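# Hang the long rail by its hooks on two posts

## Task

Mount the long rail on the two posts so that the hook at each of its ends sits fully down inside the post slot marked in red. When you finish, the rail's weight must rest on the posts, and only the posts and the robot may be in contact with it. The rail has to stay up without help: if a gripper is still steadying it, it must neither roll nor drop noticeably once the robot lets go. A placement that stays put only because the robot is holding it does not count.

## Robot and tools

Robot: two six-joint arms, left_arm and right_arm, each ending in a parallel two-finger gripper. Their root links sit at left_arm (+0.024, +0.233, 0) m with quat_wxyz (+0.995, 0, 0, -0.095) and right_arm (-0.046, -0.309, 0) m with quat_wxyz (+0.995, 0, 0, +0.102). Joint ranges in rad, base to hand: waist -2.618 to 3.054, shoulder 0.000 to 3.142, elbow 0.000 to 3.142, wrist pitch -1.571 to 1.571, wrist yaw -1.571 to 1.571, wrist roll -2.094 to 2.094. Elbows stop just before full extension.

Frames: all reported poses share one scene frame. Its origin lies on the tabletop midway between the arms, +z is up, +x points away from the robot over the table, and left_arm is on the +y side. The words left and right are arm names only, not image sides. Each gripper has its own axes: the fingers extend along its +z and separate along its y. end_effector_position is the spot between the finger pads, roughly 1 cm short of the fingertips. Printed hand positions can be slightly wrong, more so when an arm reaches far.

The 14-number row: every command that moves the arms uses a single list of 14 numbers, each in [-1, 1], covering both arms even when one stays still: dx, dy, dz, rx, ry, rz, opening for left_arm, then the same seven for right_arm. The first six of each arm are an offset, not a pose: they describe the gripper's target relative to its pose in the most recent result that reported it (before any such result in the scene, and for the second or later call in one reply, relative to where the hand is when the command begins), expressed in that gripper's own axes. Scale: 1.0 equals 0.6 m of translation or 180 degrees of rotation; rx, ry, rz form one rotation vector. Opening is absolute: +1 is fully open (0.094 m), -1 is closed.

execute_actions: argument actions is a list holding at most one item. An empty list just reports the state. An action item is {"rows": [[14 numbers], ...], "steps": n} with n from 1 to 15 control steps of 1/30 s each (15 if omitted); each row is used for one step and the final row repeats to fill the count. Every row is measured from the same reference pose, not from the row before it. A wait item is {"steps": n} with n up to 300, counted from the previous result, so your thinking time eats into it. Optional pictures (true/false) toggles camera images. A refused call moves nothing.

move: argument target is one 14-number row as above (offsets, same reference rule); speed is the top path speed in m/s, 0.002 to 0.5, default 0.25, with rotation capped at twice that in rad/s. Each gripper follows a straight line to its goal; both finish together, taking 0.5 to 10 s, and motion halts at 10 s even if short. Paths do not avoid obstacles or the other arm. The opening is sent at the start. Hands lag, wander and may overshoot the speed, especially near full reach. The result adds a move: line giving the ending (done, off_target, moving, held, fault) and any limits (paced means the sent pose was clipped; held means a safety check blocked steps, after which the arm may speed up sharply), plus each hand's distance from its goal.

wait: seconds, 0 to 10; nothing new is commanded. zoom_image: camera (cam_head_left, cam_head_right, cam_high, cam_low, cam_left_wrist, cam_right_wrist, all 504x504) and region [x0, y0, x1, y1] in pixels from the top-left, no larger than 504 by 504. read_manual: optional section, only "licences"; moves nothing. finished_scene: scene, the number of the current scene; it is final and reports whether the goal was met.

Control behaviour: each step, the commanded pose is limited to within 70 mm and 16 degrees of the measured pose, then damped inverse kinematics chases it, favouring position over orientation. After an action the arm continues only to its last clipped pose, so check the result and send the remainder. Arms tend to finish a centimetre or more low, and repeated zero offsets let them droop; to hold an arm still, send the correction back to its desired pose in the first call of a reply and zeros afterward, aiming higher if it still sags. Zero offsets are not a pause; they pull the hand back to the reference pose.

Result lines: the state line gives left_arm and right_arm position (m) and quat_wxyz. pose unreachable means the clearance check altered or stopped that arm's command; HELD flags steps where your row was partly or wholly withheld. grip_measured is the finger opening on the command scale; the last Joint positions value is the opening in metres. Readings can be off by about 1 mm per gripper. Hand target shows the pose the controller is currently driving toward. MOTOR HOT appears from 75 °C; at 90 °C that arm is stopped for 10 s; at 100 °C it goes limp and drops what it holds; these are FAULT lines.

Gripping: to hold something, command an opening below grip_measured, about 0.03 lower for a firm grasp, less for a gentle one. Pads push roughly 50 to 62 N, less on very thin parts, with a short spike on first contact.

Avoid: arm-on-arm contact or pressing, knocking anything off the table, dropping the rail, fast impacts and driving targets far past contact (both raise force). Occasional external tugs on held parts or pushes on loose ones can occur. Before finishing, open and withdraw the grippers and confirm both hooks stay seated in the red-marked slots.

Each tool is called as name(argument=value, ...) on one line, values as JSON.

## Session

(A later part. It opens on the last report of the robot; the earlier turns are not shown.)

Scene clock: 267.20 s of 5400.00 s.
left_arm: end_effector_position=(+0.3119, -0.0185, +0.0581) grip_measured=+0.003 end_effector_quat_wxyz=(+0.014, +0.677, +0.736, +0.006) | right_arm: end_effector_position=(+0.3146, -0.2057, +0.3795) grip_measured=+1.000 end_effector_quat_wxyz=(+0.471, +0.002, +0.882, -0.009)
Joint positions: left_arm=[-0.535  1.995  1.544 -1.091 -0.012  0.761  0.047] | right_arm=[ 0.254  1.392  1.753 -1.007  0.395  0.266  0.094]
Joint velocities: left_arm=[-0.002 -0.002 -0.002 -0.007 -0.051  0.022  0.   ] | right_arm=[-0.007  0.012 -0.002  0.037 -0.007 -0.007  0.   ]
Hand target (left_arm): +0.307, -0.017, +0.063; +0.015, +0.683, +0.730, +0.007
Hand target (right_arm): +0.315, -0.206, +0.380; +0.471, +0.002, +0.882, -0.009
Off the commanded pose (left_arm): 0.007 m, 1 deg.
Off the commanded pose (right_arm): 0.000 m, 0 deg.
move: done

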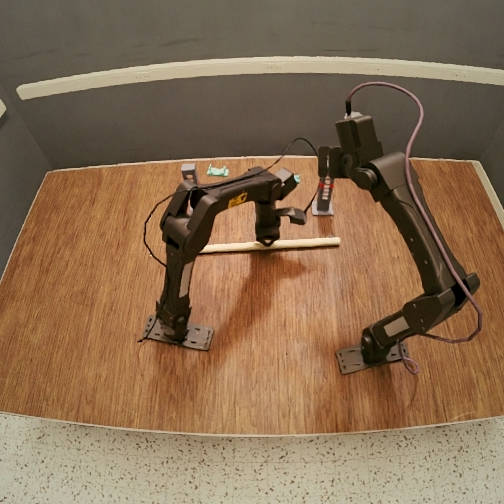

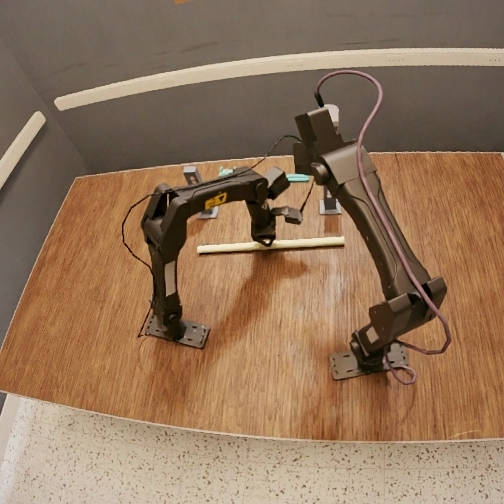

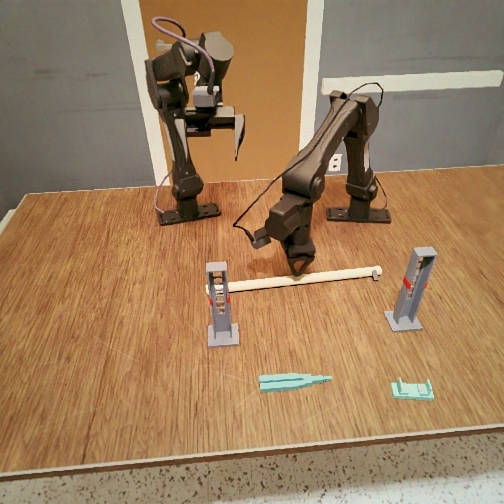

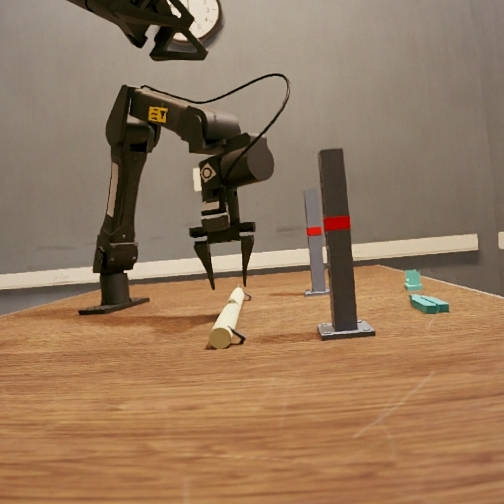

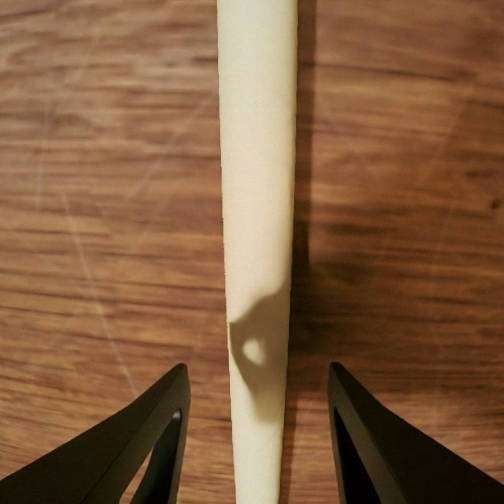

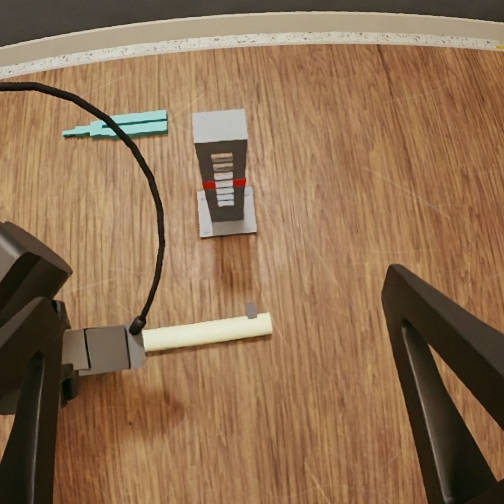

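move(target=[0,0,0.075,0,0,0,0.0,0,0,0,0,0,0,1], speed=0.06)

zoom_image(camera="cam_head_right", region=[185, 205, 355, 275])

zoom_image(camera="cam_low", region=[190, 270, 280, 360])

zoom_image(camera="cam_high", region=[195, 240, 395, 310])

Scene clock: 293.67 s of 5400.00 s.
left_arm: end_effector_position=(+0.3139, -0.0203, +0.0175) grip_measured=+0.003 end_effector_quat_wxyz=(+0.016, +0.678, +0.735, +0.006) | right_arm: end_effector_position=(+0.3146, -0.2057, +0.3795) grip_measured=+1.000 end_effector_quat_wxyz=(+0.471, +0.002, +0.882, -0.009)
Joint positions: left_arm=[-0.535  2.046  1.45  -0.943 -0.012  0.764  0.047] | right_arm=[ 0.254  1.392  1.753 -1.007  0.395  0.266  0.094]
Joint velocities: left_arm=[-0.002 -0.007 -0.002 -0.081  0.022 -0.022 -0.   ] | right_arm=[-0.002 -0.007 -0.007 -0.007  0.022 -0.007  0.   ]
Hand target (left_arm): +0.313, -0.020, +0.013; +0.014, +0.677, +0.736, +0.006
Hand target (right_arm): +0.315, -0.206, +0.380; +0.471, +0.002, +0.882, -0.009
Off the commanded pose (left_arm): 0.005 m, 0 deg.
Off the commanded pose (right_arm): 0.000 m, 0 deg.
After step 90, 22.23 s passed at rest.
move: done

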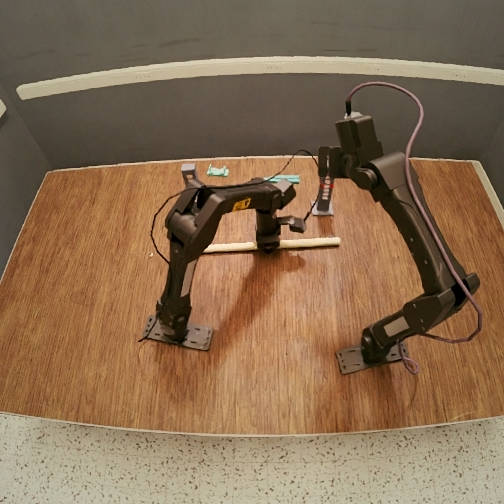

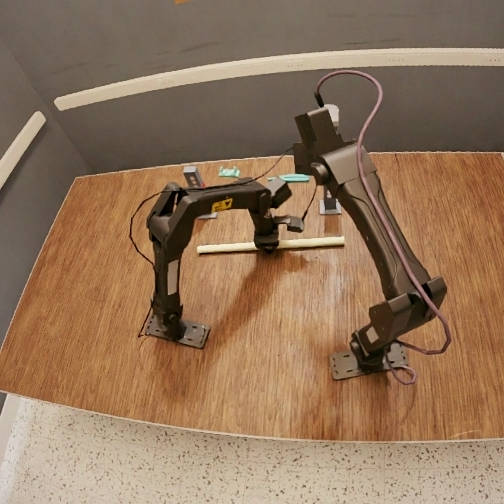

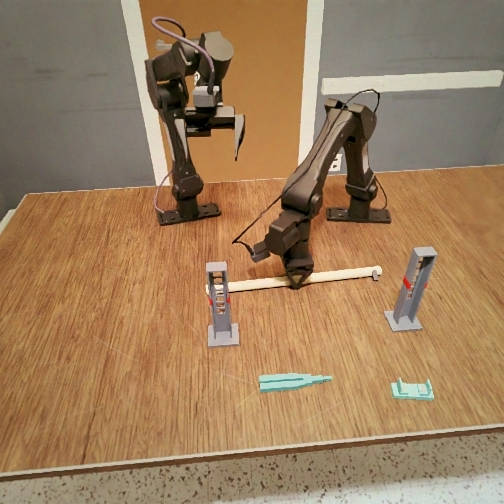

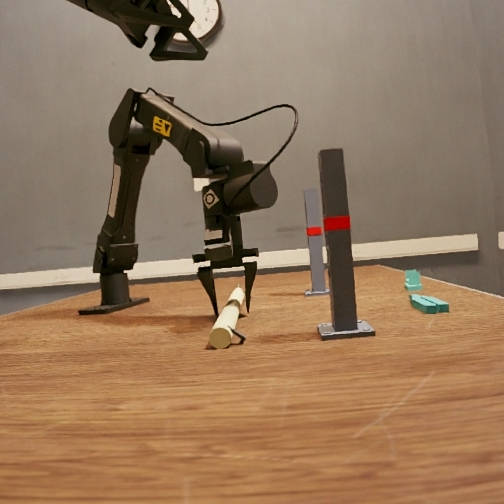

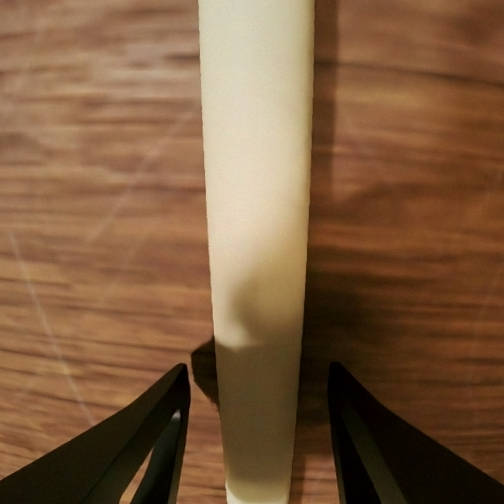

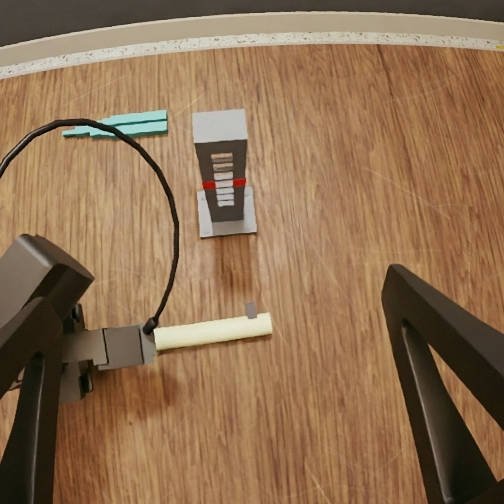

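Region (185, 205, 355, 275) of cam_head_right's 504x504 image, scaled by 2.965, with more detail than that image has; it fills the top 208 rows of this view, and the rest is white.

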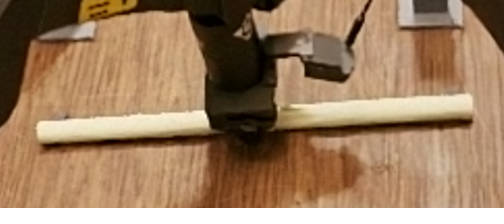

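Region (190, 270, 280, 360) of cam_low's 504x504 image, scaled by 5.600, with more detail than that image has.

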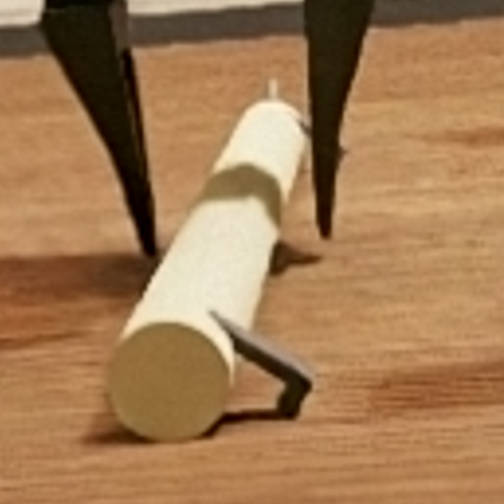

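Region (195, 240, 395, 310) of cam_high's 504x504 image, scaled by 2.520, with more detail than that image has; it fills the top 176 rows of this view, and the rest is white.

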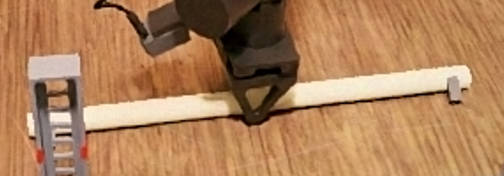

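execute_actions(actions=[{"rows": [[0,0,0.008,0,0,0,-0.05,0,0,0,0,0,0,1],[0,0,0.009,0,0,0,-0.1,0,0,0,0,0,0,1],[0,0,0.01,0,0,0,-0.15,0,0,0,0,0,0,1],[0,0,0.011,0,0,0,-0.2,0,0,0,0,0,0,1],[0,0,0.012,0,0,0,-0.25,0,0,0,0,0,0,1],[0,0,0.013,0,0,0,-0.3,0,0,0,0,0,0,1],[0,0,0.0135,0,0,0,-0.33,0,0,0,0,0,0,1],[0,0,0.0135,0,0,0,-0.35,0,0,0,0,0,0,1],[0,0,0.0135,0,0,0,-0.37,0,0,0,0,0,0,1]], "steps": 15}])

zoom_image(camera="cam_low", region=[190, 270, 280, 360])

Scene clock: 321.47 s of 5400.00 s.
left_arm: end_effector_position=(+0.3155, -0.0217, +0.0166) grip_measured=-0.367 end_effector_quat_wxyz=(+0.021, +0.678, +0.735, +0.006) | right_arm: end_effector_position=(+0.3146, -0.2057, +0.3795) grip_measured=+1.000 end_effector_quat_wxyz=(+0.471, +0.002, +0.882, -0.009)
Joint positions: left_arm=[-0.535  2.046  1.446 -0.929 -0.012  0.764  0.03 ] | right_arm=[ 0.254  1.392  1.753 -1.007  0.395  0.266  0.094]
Joint velocities: left_arm=[-0.007  0.002 -0.002  0.007  0.051 -0.022  0.   ] | right_arm=[-0.017 -0.027 -0.002 -0.007  0.081 -0.066  0.   ]
Hand target (left_arm): +0.314, -0.020, +0.009; +0.016, +0.678, +0.735, +0.006
Hand target (right_arm): +0.315, -0.206, +0.380; +0.471, +0.002, +0.882, -0.009
Off the commanded pose (left_arm): 0.007 m, 1 deg.
Off the commanded pose (right_arm): 0.000 m, 0 deg.
Steps of this call (steps 1 to 90: nothing new was sent; then 24.30 s passed at rest; steps 91 to 105: all 15 steps of this action). Readings (end_effector_position):
91: left_arm (+0.3142, -0.0206, +0.0175) | right_arm (+0.3146, -0.2057, +0.3795)
92: left_arm (+0.3144, -0.0207, +0.0175) | right_arm (+0.3146, -0.2057, +0.3795)
94: left_arm (+0.3149, -0.0212, +0.0175) | right_arm (+0.3146, -0.2057, +0.3795)
98: left_arm (+0.3161, -0.0222, +0.0176) | right_arm (+0.3146, -0.2057, +0.3795)
105: the state above

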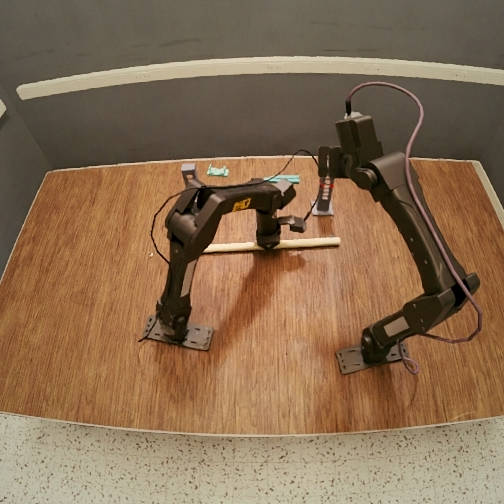

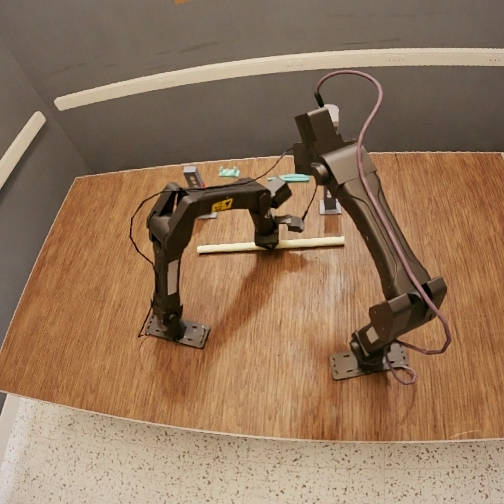

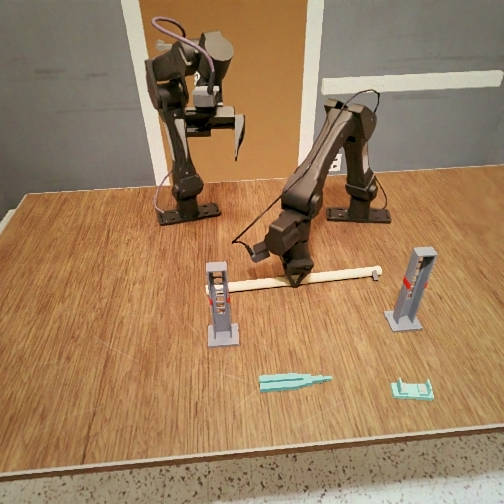

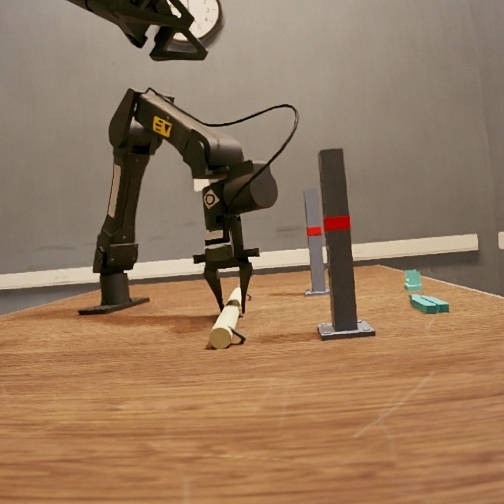

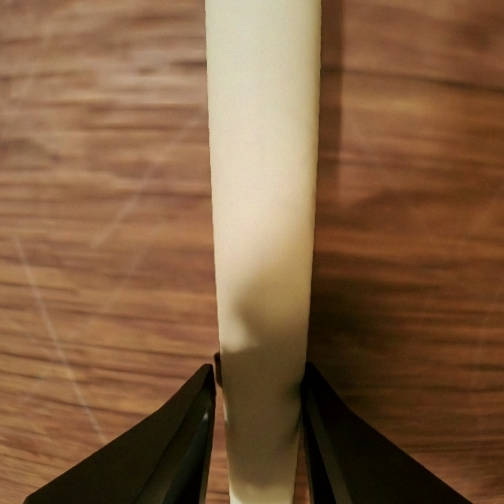

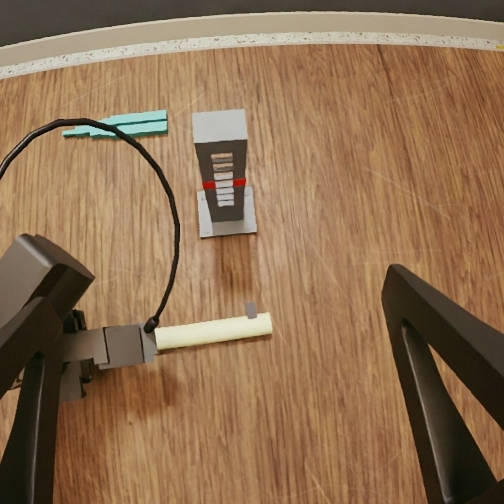

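Region (190, 270, 280, 360) of cam_low's 504x504 image, scaled by 5.600, with more detail than that image has.

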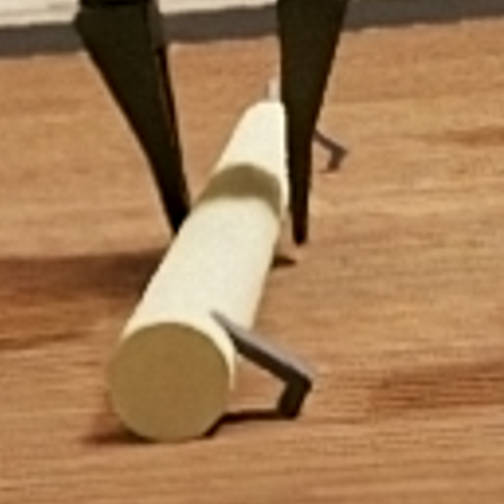

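execute_actions(actions=[{"rows": [[0.004,-0.0035,0.0135,0.0027,0.0028,0,-0.37,0,0,0,0,0,0,1],[0.005,-0.0045,0.0144,0.0033,0.0034,0,-0.37,0,0,0,0,0,0,1],[0.006,-0.0055,0.0153,0.0039,0.004,0,-0.37,0,0,0,0,0,0,1],[0.007,-0.0065,0.0162,0.0045,0.0046,0,-0.37,0,0,0,0,0,0,1],[0.0082,-0.0076,0.0172,0.005,0.0052,0,-0.37,0,0,0,0,0,0,1]], "steps": 15}], pictures=false)

Scene clock: 352.70 s of 5400.00 s.
left_arm: end_effector_position=(+0.3127, -0.0192, +0.0131) grip_measured=-0.367 end_effector_quat_wxyz=(+0.016, +0.678, +0.735, +0.006) | right_arm: end_effector_position=(+0.3146, -0.2057, +0.3795) grip_measured=+1.000 end_effector_quat_wxyz=(+0.471, +0.002, +0.882, -0.009)
Joint positions: left_arm=[-0.535  2.046  1.432 -0.924 -0.012  0.764  0.03 ] | right_arm=[ 0.254  1.392  1.753 -1.007  0.395  0.266  0.094]
Joint velocities: left_arm=[-0.022  0.007  0.002 -0.022 -0.022  0.022 -0.001] | right_arm=[-0.002  0.007 -0.002 -0.037  0.022  0.066  0.   ]
Hand target (left_arm): +0.311, -0.018, +0.006; +0.010, +0.678, +0.735, +0.006
Hand target (right_arm): +0.315, -0.206, +0.380; +0.471, +0.002, +0.882, -0.009
Off the commanded pose (left_arm): 0.008 m, 1 deg.
Off the commanded pose (right_arm): 0.000 m, 0 deg.
Steps of this call (steps 1 to 90: nothing new was sent; then 27.73 s passed at rest; steps 91 to 105: all 15 steps of this action). Readings (end_effector_position):
91: left_arm (+0.3156, -0.0218, +0.0166) | right_arm (+0.3146, -0.2057, +0.3795)
92: left_arm (+0.3156, -0.0218, +0.0166) | right_arm (+0.3146, -0.2057, +0.3795)
94: left_arm (+0.3155, -0.0217, +0.0163) | right_arm (+0.3146, -0.2057, +0.3795)
98: left_arm (+0.3132, -0.0197, +0.0136) | right_arm (+0.3146, -0.2057, +0.3795)
105: the state above

Now at z=0.013. Close the gripper gently.

execute_actions(actions=[{"rows": [[0,0,0.003,0,0,0,-0.39,0,0,0,0,0,0,1],[0,0,0.002,0,0,0,-0.41,0,0,0,0,0,0,1],[0,0,0.001,0,0,0,-0.425,0,0,0,0,0,0,1],[0,0,0,0,0,0,-0.44,0,0,0,0,0,0,1],[0,0,0,0,0,0,-0.45,0,0,0,0,0,0,1],[0,0,0,0,0,0,-0.46,0,0,0,0,0,0,1],[0,0,0,0,0,0,-0.47,0,0,0,0,0,0,1],[0,0,0,0,0,0,-0.48,0,0,0,0,0,0,1],[0,0,0,0,0,0,-0.49,0,0,0,0,0,0,1],[0,0,0,0,0,0,-0.5,0,0,0,0,0,0,1],[0,0,0,0,0,0,-0.51,0,0,0,0,0,0,1],[0,0,0,0,0,0,-0.52,0,0,0,0,0,0,1],[0,0,0,0,0,0,-0.53,0,0,0,0,0,0,1]], "steps": 15}])

zoom_image(camera="cam_low", region=[190, 270, 280, 360])

Scene clock: 377.00 s of 5400.00 s.
left_arm: end_effector_position=(+0.3135, -0.0191, +0.0131) grip_measured=-0.476 end_effector_quat_wxyz=(+0.017, +0.679, +0.733, +0.008) | right_arm: end_effector_position=(+0.3146, -0.2057, +0.3795) grip_measured=+1.000 end_effector_quat_wxyz=(+0.471, +0.002, +0.882, -0.009)
Joint positions: left_arm=[-0.535  2.046  1.432 -0.922 -0.015  0.768  0.025] | right_arm=[ 0.254  1.392  1.753 -1.007  0.395  0.266  0.094]
Joint velocities: left_arm=[-0.002 -0.007 -0.002 -0.037 -0.051 -0.007 -0.002] | right_arm=[-0.007 -0.002 -0.007 -0.007 -0.037  0.095  0.   ]
Hand target (left_arm): +0.313, -0.019, +0.013; +0.016, +0.678, +0.735, +0.006
Hand target (right_arm): +0.315, -0.206, +0.380; +0.471, +0.002, +0.882, -0.009
Off the commanded pose (left_arm): 0.001 m, 0 deg.
Off the commanded pose (right_arm): 0.000 m, 0 deg.
Steps of this call (steps 1 to 90: nothing new was sent; then 20.80 s passed at rest; steps 91 to 105: all 15 steps of this action). Readings (end_effector_position):
91: left_arm (+0.3127, -0.0192, +0.0131) | right_arm (+0.3146, -0.2057, +0.3795)
92: left_arm (+0.3127, -0.0192, +0.0131) | right_arm (+0.3146, -0.2057, +0.3795)
94: left_arm (+0.3131, -0.0192, +0.0131) | right_arm (+0.3146, -0.2057, +0.3795)
98: left_arm (+0.3135, -0.0191, +0.0131) | right_arm (+0.3146, -0.2057, +0.3795)
105: the state above

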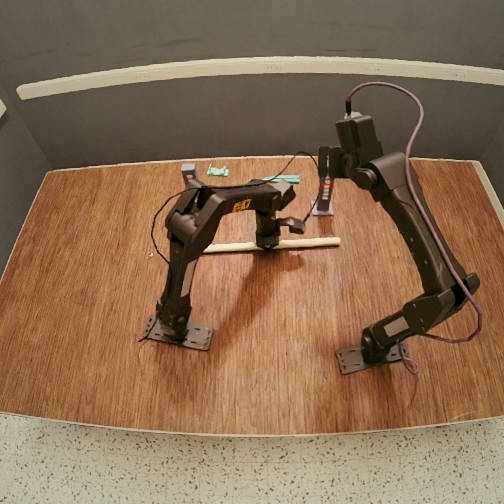

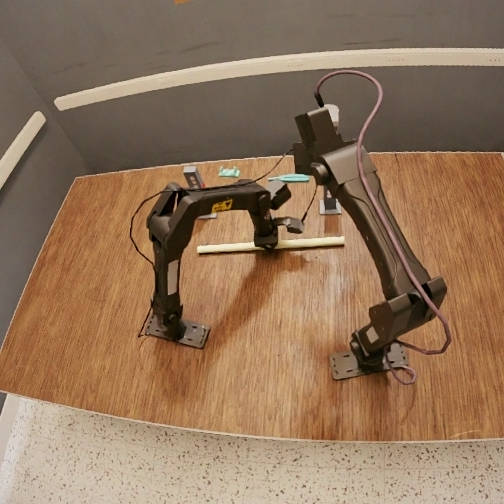

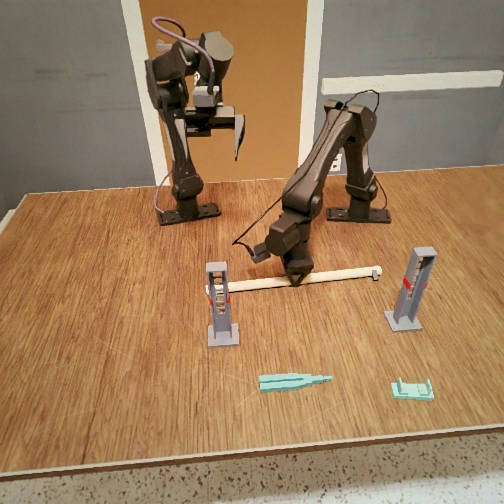

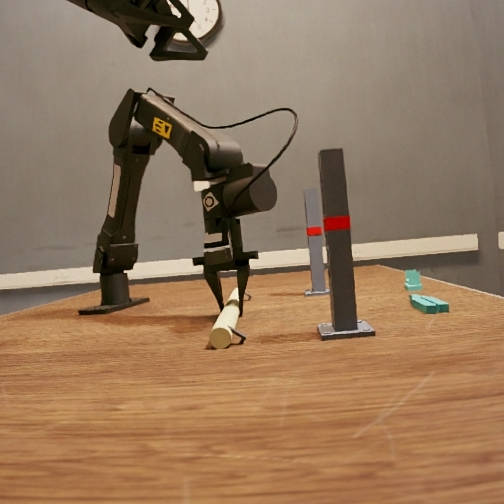

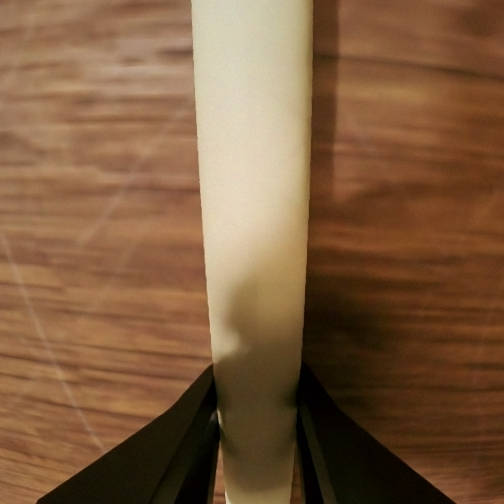

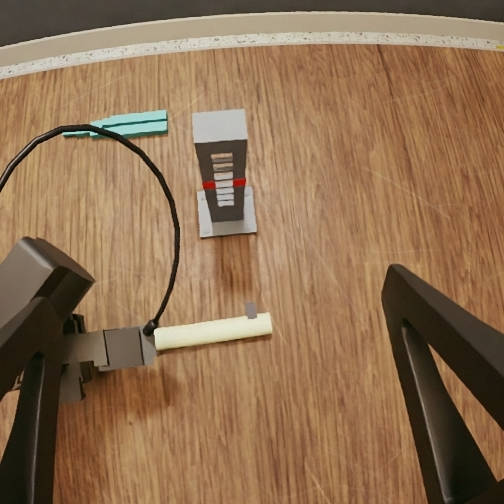

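Region (190, 270, 280, 360) of cam_low's 504x504 image, scaled by 5.600, with more detail than that image has.

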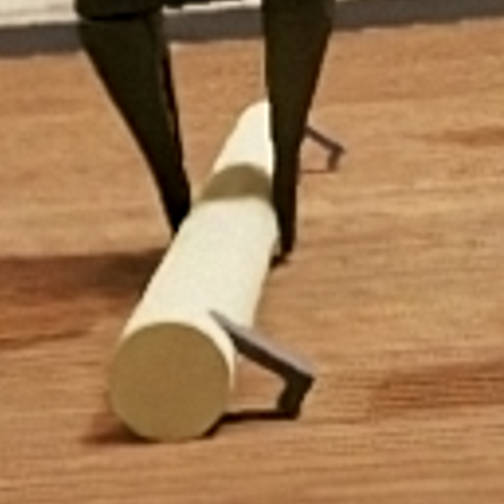

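move(target=[0,0,-0.09,0,0,0,-0.53,0,0,0,0,0,0,1], speed=0.08)

Scene clock: 434.60 s of 5400.00 s.
left_arm: end_effector_position=(+0.3049, -0.0115, +0.0466) grip_measured=-0.476 end_effector_quat_wxyz=(-0.009, +0.680, +0.733, +0.008) | right_arm: end_effector_position=(+0.3146, -0.2057, +0.3795) grip_measured=+1.000 end_effector_quat_wxyz=(+0.471, +0.002, +0.882, -0.009)
Joint positions: left_arm=[-0.535  2.011  1.521 -1.098 -0.015  0.769  0.025] | right_arm=[ 0.254  1.392  1.753 -1.007  0.395  0.266  0.094]
Joint velocities: left_arm=[-0.007  0.007 -0.002 -0.037 -0.037  0.022  0.001] | right_arm=[ 0.002 -0.012  0.007 -0.037  0.051  0.007  0.   ]
Hand target (left_arm): +0.311, -0.017, +0.067; +0.017, +0.679, +0.733, +0.008
Hand target (right_arm): +0.315, -0.206, +0.380; +0.471, +0.002, +0.882, -0.009
Off the commanded pose (left_arm): 0.023 m, 3 deg.
Off the commanded pose (right_arm): 0.000 m, 0 deg.
After step 90, 53.33 s passed at rest.
move: off_target (left_arm)

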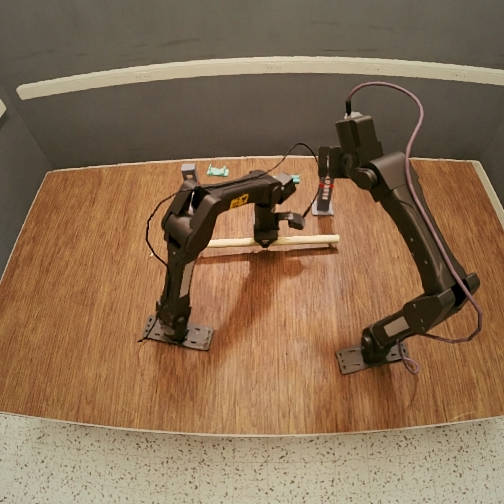

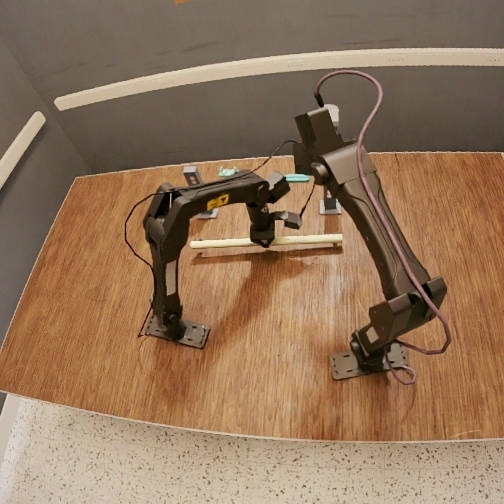

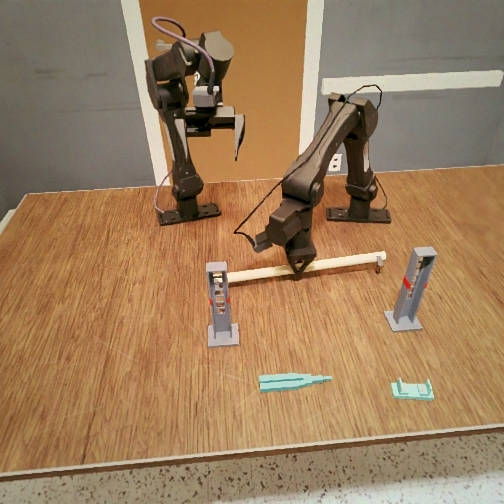

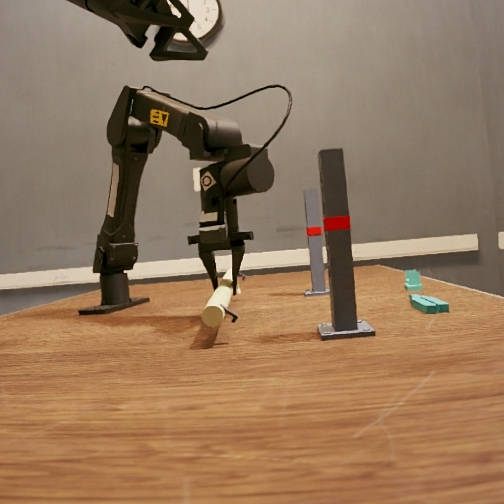

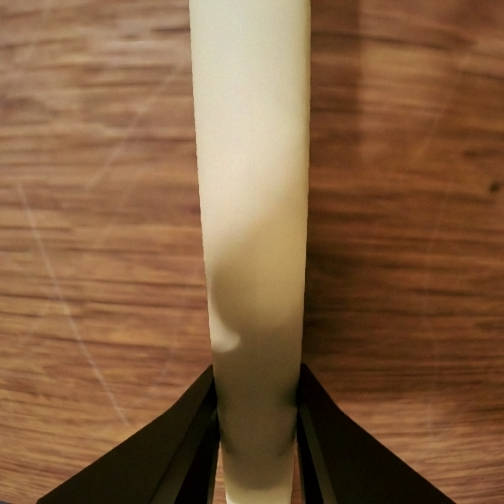

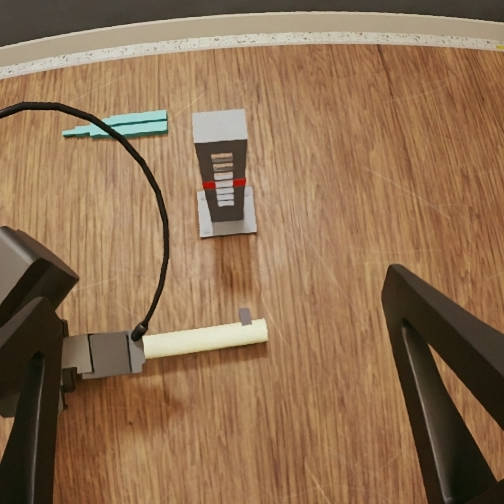

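move(target=[0.0117,0.1694,-0.1737,-0.2365,-0.0376,0.009,-0.53,0,0,0,0,0,0,1], speed=0.15)

zoom_image(camera="cam_low", region=[250, 185, 360, 275])

zoom_image(camera="cam_right_wrist", region=[170, 140, 290, 260])

Scene clock: 476.90 s of 5400.00 s.
left_arm: end_effector_position=(+0.3910, +0.0049, +0.1217) grip_measured=-0.476 end_effector_quat_wxyz=(+0.231, +0.666, +0.675, +0.217) | right_arm: end_effector_position=(+0.3146, -0.2057, +0.3795) grip_measured=+1.000 end_effector_quat_wxyz=(+0.471, +0.002, +0.882, -0.009)
Joint positions: left_arm=[-0.527  1.733  1.276 -0.588 -0.394  0.947  0.025] | right_arm=[ 0.254  1.392  1.753 -1.007  0.395  0.266  0.094]
Joint velocities: left_arm=[ 0.012 -0.017 -0.007  0.037 -0.007 -0.022 -0.   ] | right_arm=[-0.017 -0.022  0.002 -0.066 -0.037 -0.007  0.   ]
Hand target (left_arm): +0.405, +0.004, +0.151; +0.277, +0.643, +0.675, +0.236
Hand target (right_arm): +0.315, -0.206, +0.380; +0.471, +0.002, +0.882, -0.009
Off the commanded pose (left_arm): 0.033 m, 6 deg.
Off the commanded pose (right_arm): 0.000 m, 0 deg.
After step 90, 36.27 s passed at rest.
move: off_target (left_arm)

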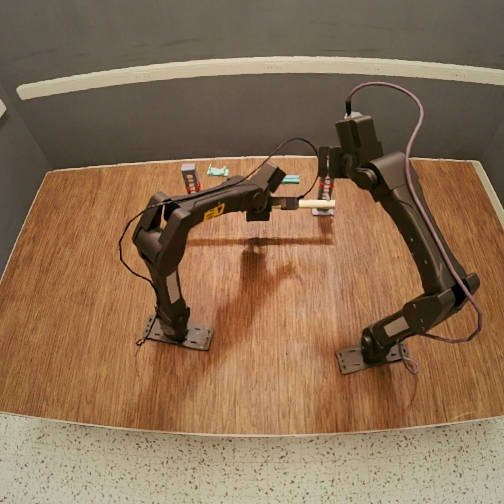

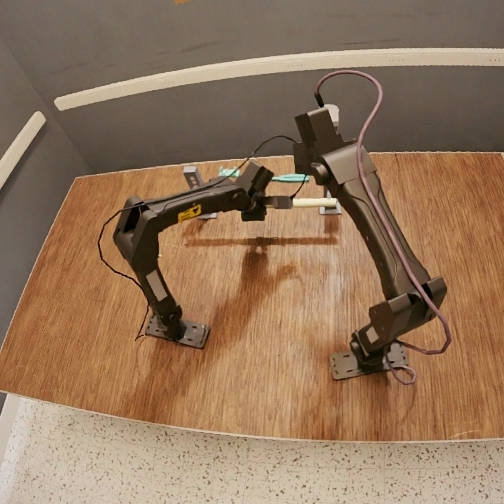

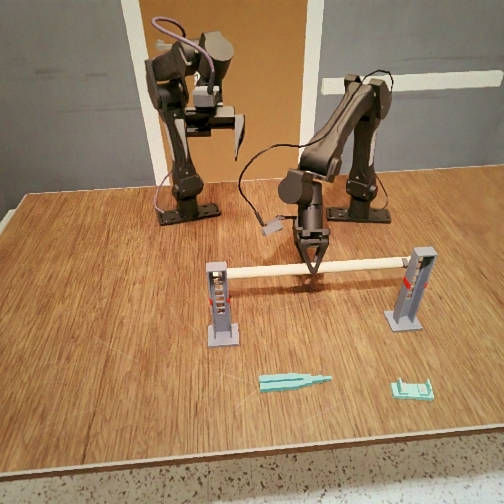

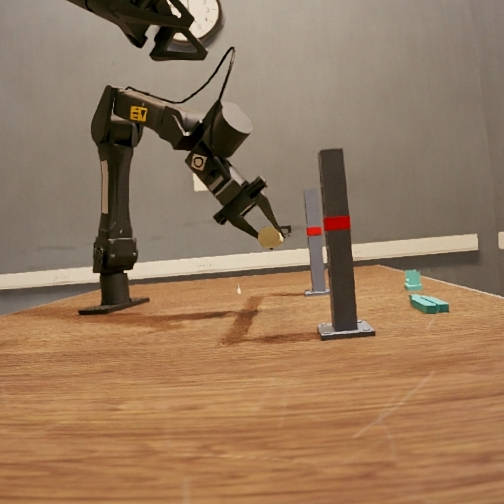

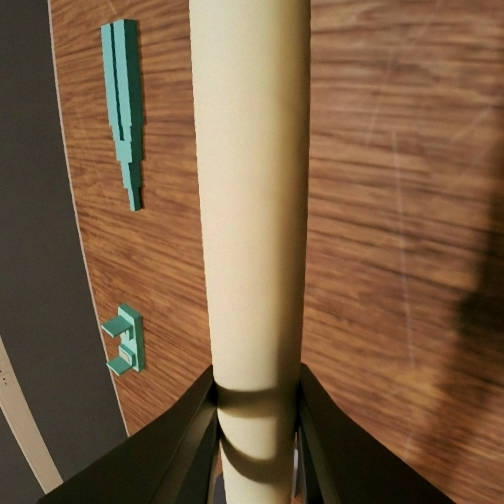

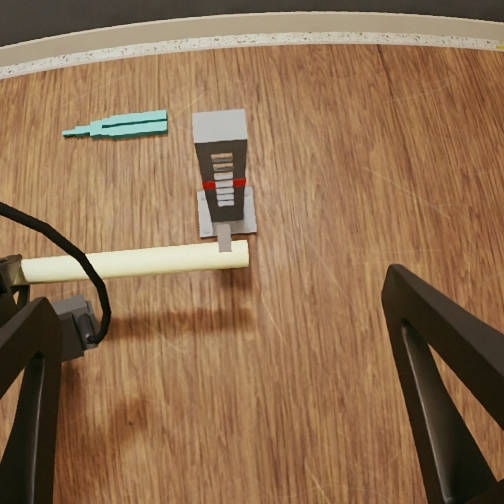

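Region (250, 185, 360, 275) of cam_low's 504x504 image, scaled by 4.582, with more detail than that image has; it fills the top 412 rows of this view, and the rest is white.

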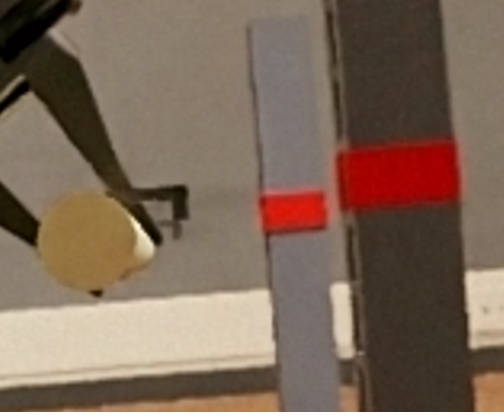

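Region (170, 140, 290, 260) of cam_right_wrist's 504x504 image, scaled by 4.200, with more detail than that image has.

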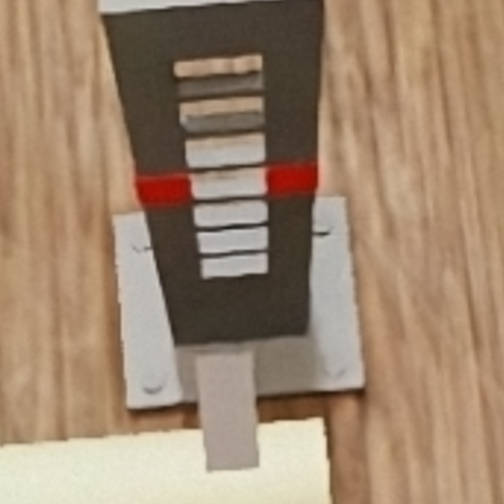

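execute_actions(actions=[{"rows": [[-0.0029,0.0486,-0.0247,-0.031,-0.0085,-0.0134,-0.53,0,0,0,0,0,0,1],[-0.0032,0.0502,-0.0239,-0.0311,-0.0084,-0.0133,-0.53,0,0,0,0,0,0,1],[-0.0036,0.0528,-0.0227,-0.0312,-0.0083,-0.0133,-0.53,0,0,0,0,0,0,1],[-0.0042,0.056,-0.0211,-0.0314,-0.0082,-0.0132,-0.53,0,0,0,0,0,0,1],[-0.0048,0.0599,-0.0192,-0.0316,-0.008,-0.0131,-0.53,0,0,0,0,0,0,1],[-0.0055,0.0641,-0.0172,-0.0318,-0.0079,-0.0129,-0.53,0,0,0,0,0,0,1],[-0.0063,0.0686,-0.015,-0.032,-0.0077,-0.0128,-0.53,0,0,0,0,0,0,1],[-0.0071,0.0732,-0.0128,-0.0322,-0.0075,-0.0127,-0.53,0,0,0,0,0,0,1],[-0.0079,0.0777,-0.0106,-0.0324,-0.0073,-0.0126,-0.53,0,0,0,0,0,0,1],[-0.0086,0.0819,-0.0086,-0.0326,-0.0072,-0.0124,-0.53,0,0,0,0,0,0,1],[-0.0092,0.0858,-0.0067,-0.0328,-0.007,-0.0123,-0.53,0,0,0,0,0,0,1],[-0.0098,0.089,-0.0051,-0.033,-0.0069,-0.0122,-0.53,0,0,0,0,0,0,1],[-0.0102,0.0916,-0.0039,-0.0331,-0.0068,-0.0122,-0.53,0,0,0,0,0,0,1],[-0.0105,0.0932,-0.0031,-0.0332,-0.0067,-0.0121,-0.53,0,0,0,0,0,0,1],[-0.0106,0.0938,-0.0028,-0.0332,-0.0067,-0.0121,-0.53,0,0,0,0,0,0,1]], "steps": 15}], pictures=false)

execute_actions(actions=[{"steps": 25}])

zoom_image(camera="cam_low", region=[270, 195, 360, 265])

zoom_image(camera="cam_right_wrist", region=[180, 150, 270, 240])

Scene clock: 535.40 s of 5400.00 s.
left_arm: end_effector_position=(+0.4144, +0.0084, +0.1290) grip_measured=-0.476 end_effector_quat_wxyz=(+0.235, +0.659, +0.678, +0.226) | right_arm: end_effector_position=(+0.3146, -0.2057, +0.3795) grip_measured=+1.000 end_effector_quat_wxyz=(+0.471, +0.002, +0.882, -0.009)
Joint positions: left_arm=[-0.486  1.78   1.351 -0.592 -0.395  0.978  0.025] | right_arm=[ 0.254  1.392  1.753 -1.007  0.395  0.266  0.094]
Joint velocities: left_arm=[ 0.066  0.144  0.212 -0.007 -0.037  0.066 -0.002] | right_arm=[-0.012  0.007 -0.012 -0.125 -0.022 -0.066  0.   ]
Hand target (left_arm): +0.433, +0.002, +0.158; +0.276, +0.642, +0.674, +0.241
Hand target (right_arm): +0.315, -0.206, +0.380; +0.471, +0.002, +0.882, -0.009
Off the commanded pose (left_arm): 0.036 m, 5 deg.
Off the commanded pose (right_arm): 0.000 m, 0 deg.
Steps of this call (steps 1 to 90: nothing new was sent; then 55.00 s passed at rest; steps 91 to 105: all 15 steps of this action). Readings (end_effector_position):
91: left_arm (+0.3914, +0.0047, +0.1219) | right_arm (+0.3146, -0.2057, +0.3795)
92: left_arm (+0.3914, +0.0047, +0.1219) | right_arm (+0.3146, -0.2057, +0.3795)
94: left_arm (+0.3917, +0.0052, +0.1219) | right_arm (+0.3146, -0.2057, +0.3795)
98: left_arm (+0.3949, +0.0089, +0.1226) | right_arm (+0.3146, -0.2057, +0.3795)
105: the state above

Scene clock: 536.23 s of 5400.00 s.
left_arm: end_effector_position=(+0.4167, +0.0080, +0.1285) grip_measured=-0.476 end_effector_quat_wxyz=(+0.233, +0.661, +0.676, +0.228) | right_arm: end_effector_position=(+0.3146, -0.2057, +0.3795) grip_measured=+1.000 end_effector_quat_wxyz=(+0.471, +0.002, +0.882, -0.009)
Joint positions: left_arm=[-0.484  1.789  1.36  -0.592 -0.395  0.987  0.025] | right_arm=[ 0.254  1.392  1.753 -1.007  0.395  0.266  0.094]
Joint velocities: left_arm=[ 0.002 -0.007 -0.012 -0.022 -0.022 -0.007 -0.   ] | right_arm=[ 0.022 -0.012 -0.027  0.007 -0.007  0.081  0.   ]
Hand target (left_arm): +0.433, +0.002, +0.158; +0.276, +0.642, +0.674, +0.241
Hand target (right_arm): +0.315, -0.206, +0.380; +0.471, +0.002, +0.882, -0.009
Off the commanded pose (left_arm): 0.035 m, 6 deg.
Off the commanded pose (right_arm): 0.000 m, 0 deg.
Steps of this call (steps 1 to 25: nothing new was sent). Readings (end_effector_position):
1: left_arm (+0.4158, +0.0081, +0.1294) | right_arm (+0.3146, -0.2057, +0.3795)
2: left_arm (+0.4166, +0.0081, +0.1292) | right_arm (+0.3146, -0.2057, +0.3795)
4: left_arm (+0.4167, +0.0080, +0.1289) | right_arm (+0.3146, -0.2057, +0.3795)
8: left_arm (+0.4167, +0.0080, +0.1285) | right_arm (+0.3146, -0.2057, +0.3795)
25: the state above

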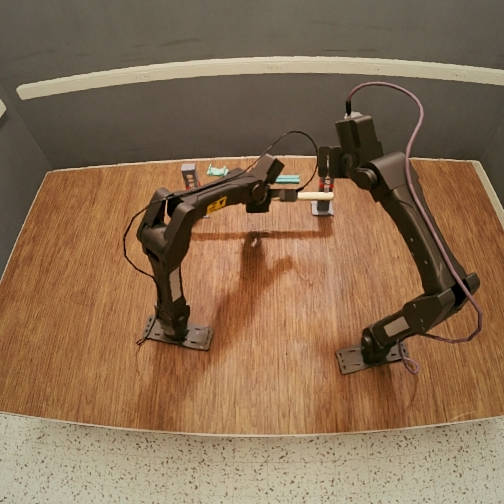

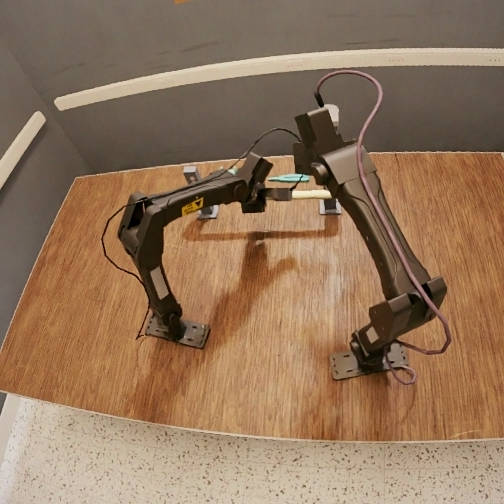

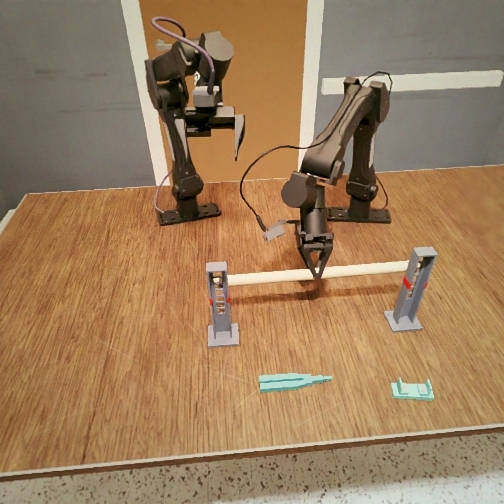

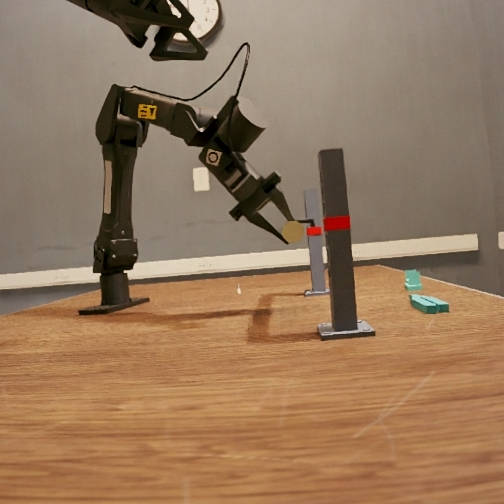

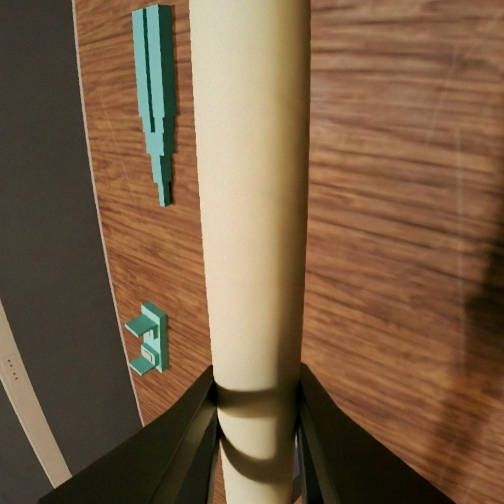

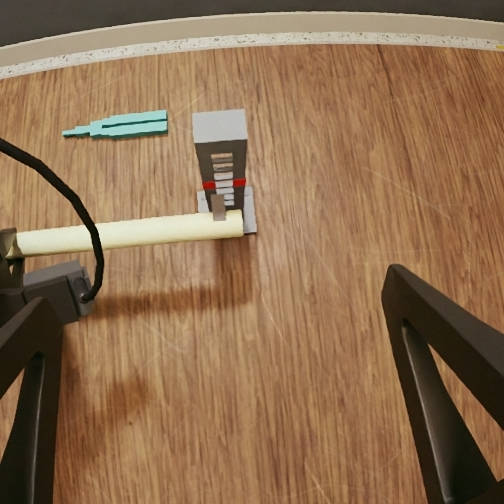

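Region (270, 195, 360, 265) of cam_low's 504x504 image, scaled by 5.600, with more detail than that image has.

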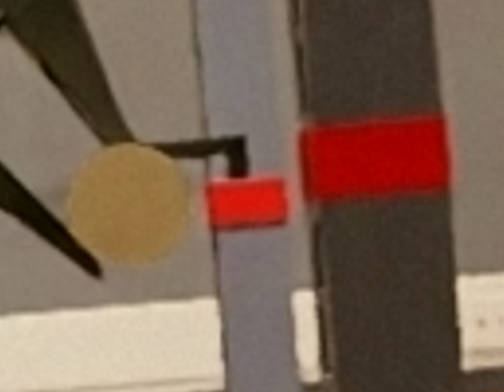

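Region (180, 150, 270, 240) of cam_right_wrist's 504x504 image, scaled by 5.600, with more detail than that image has.

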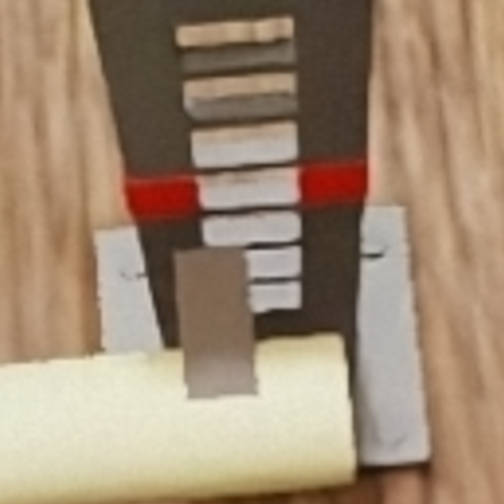

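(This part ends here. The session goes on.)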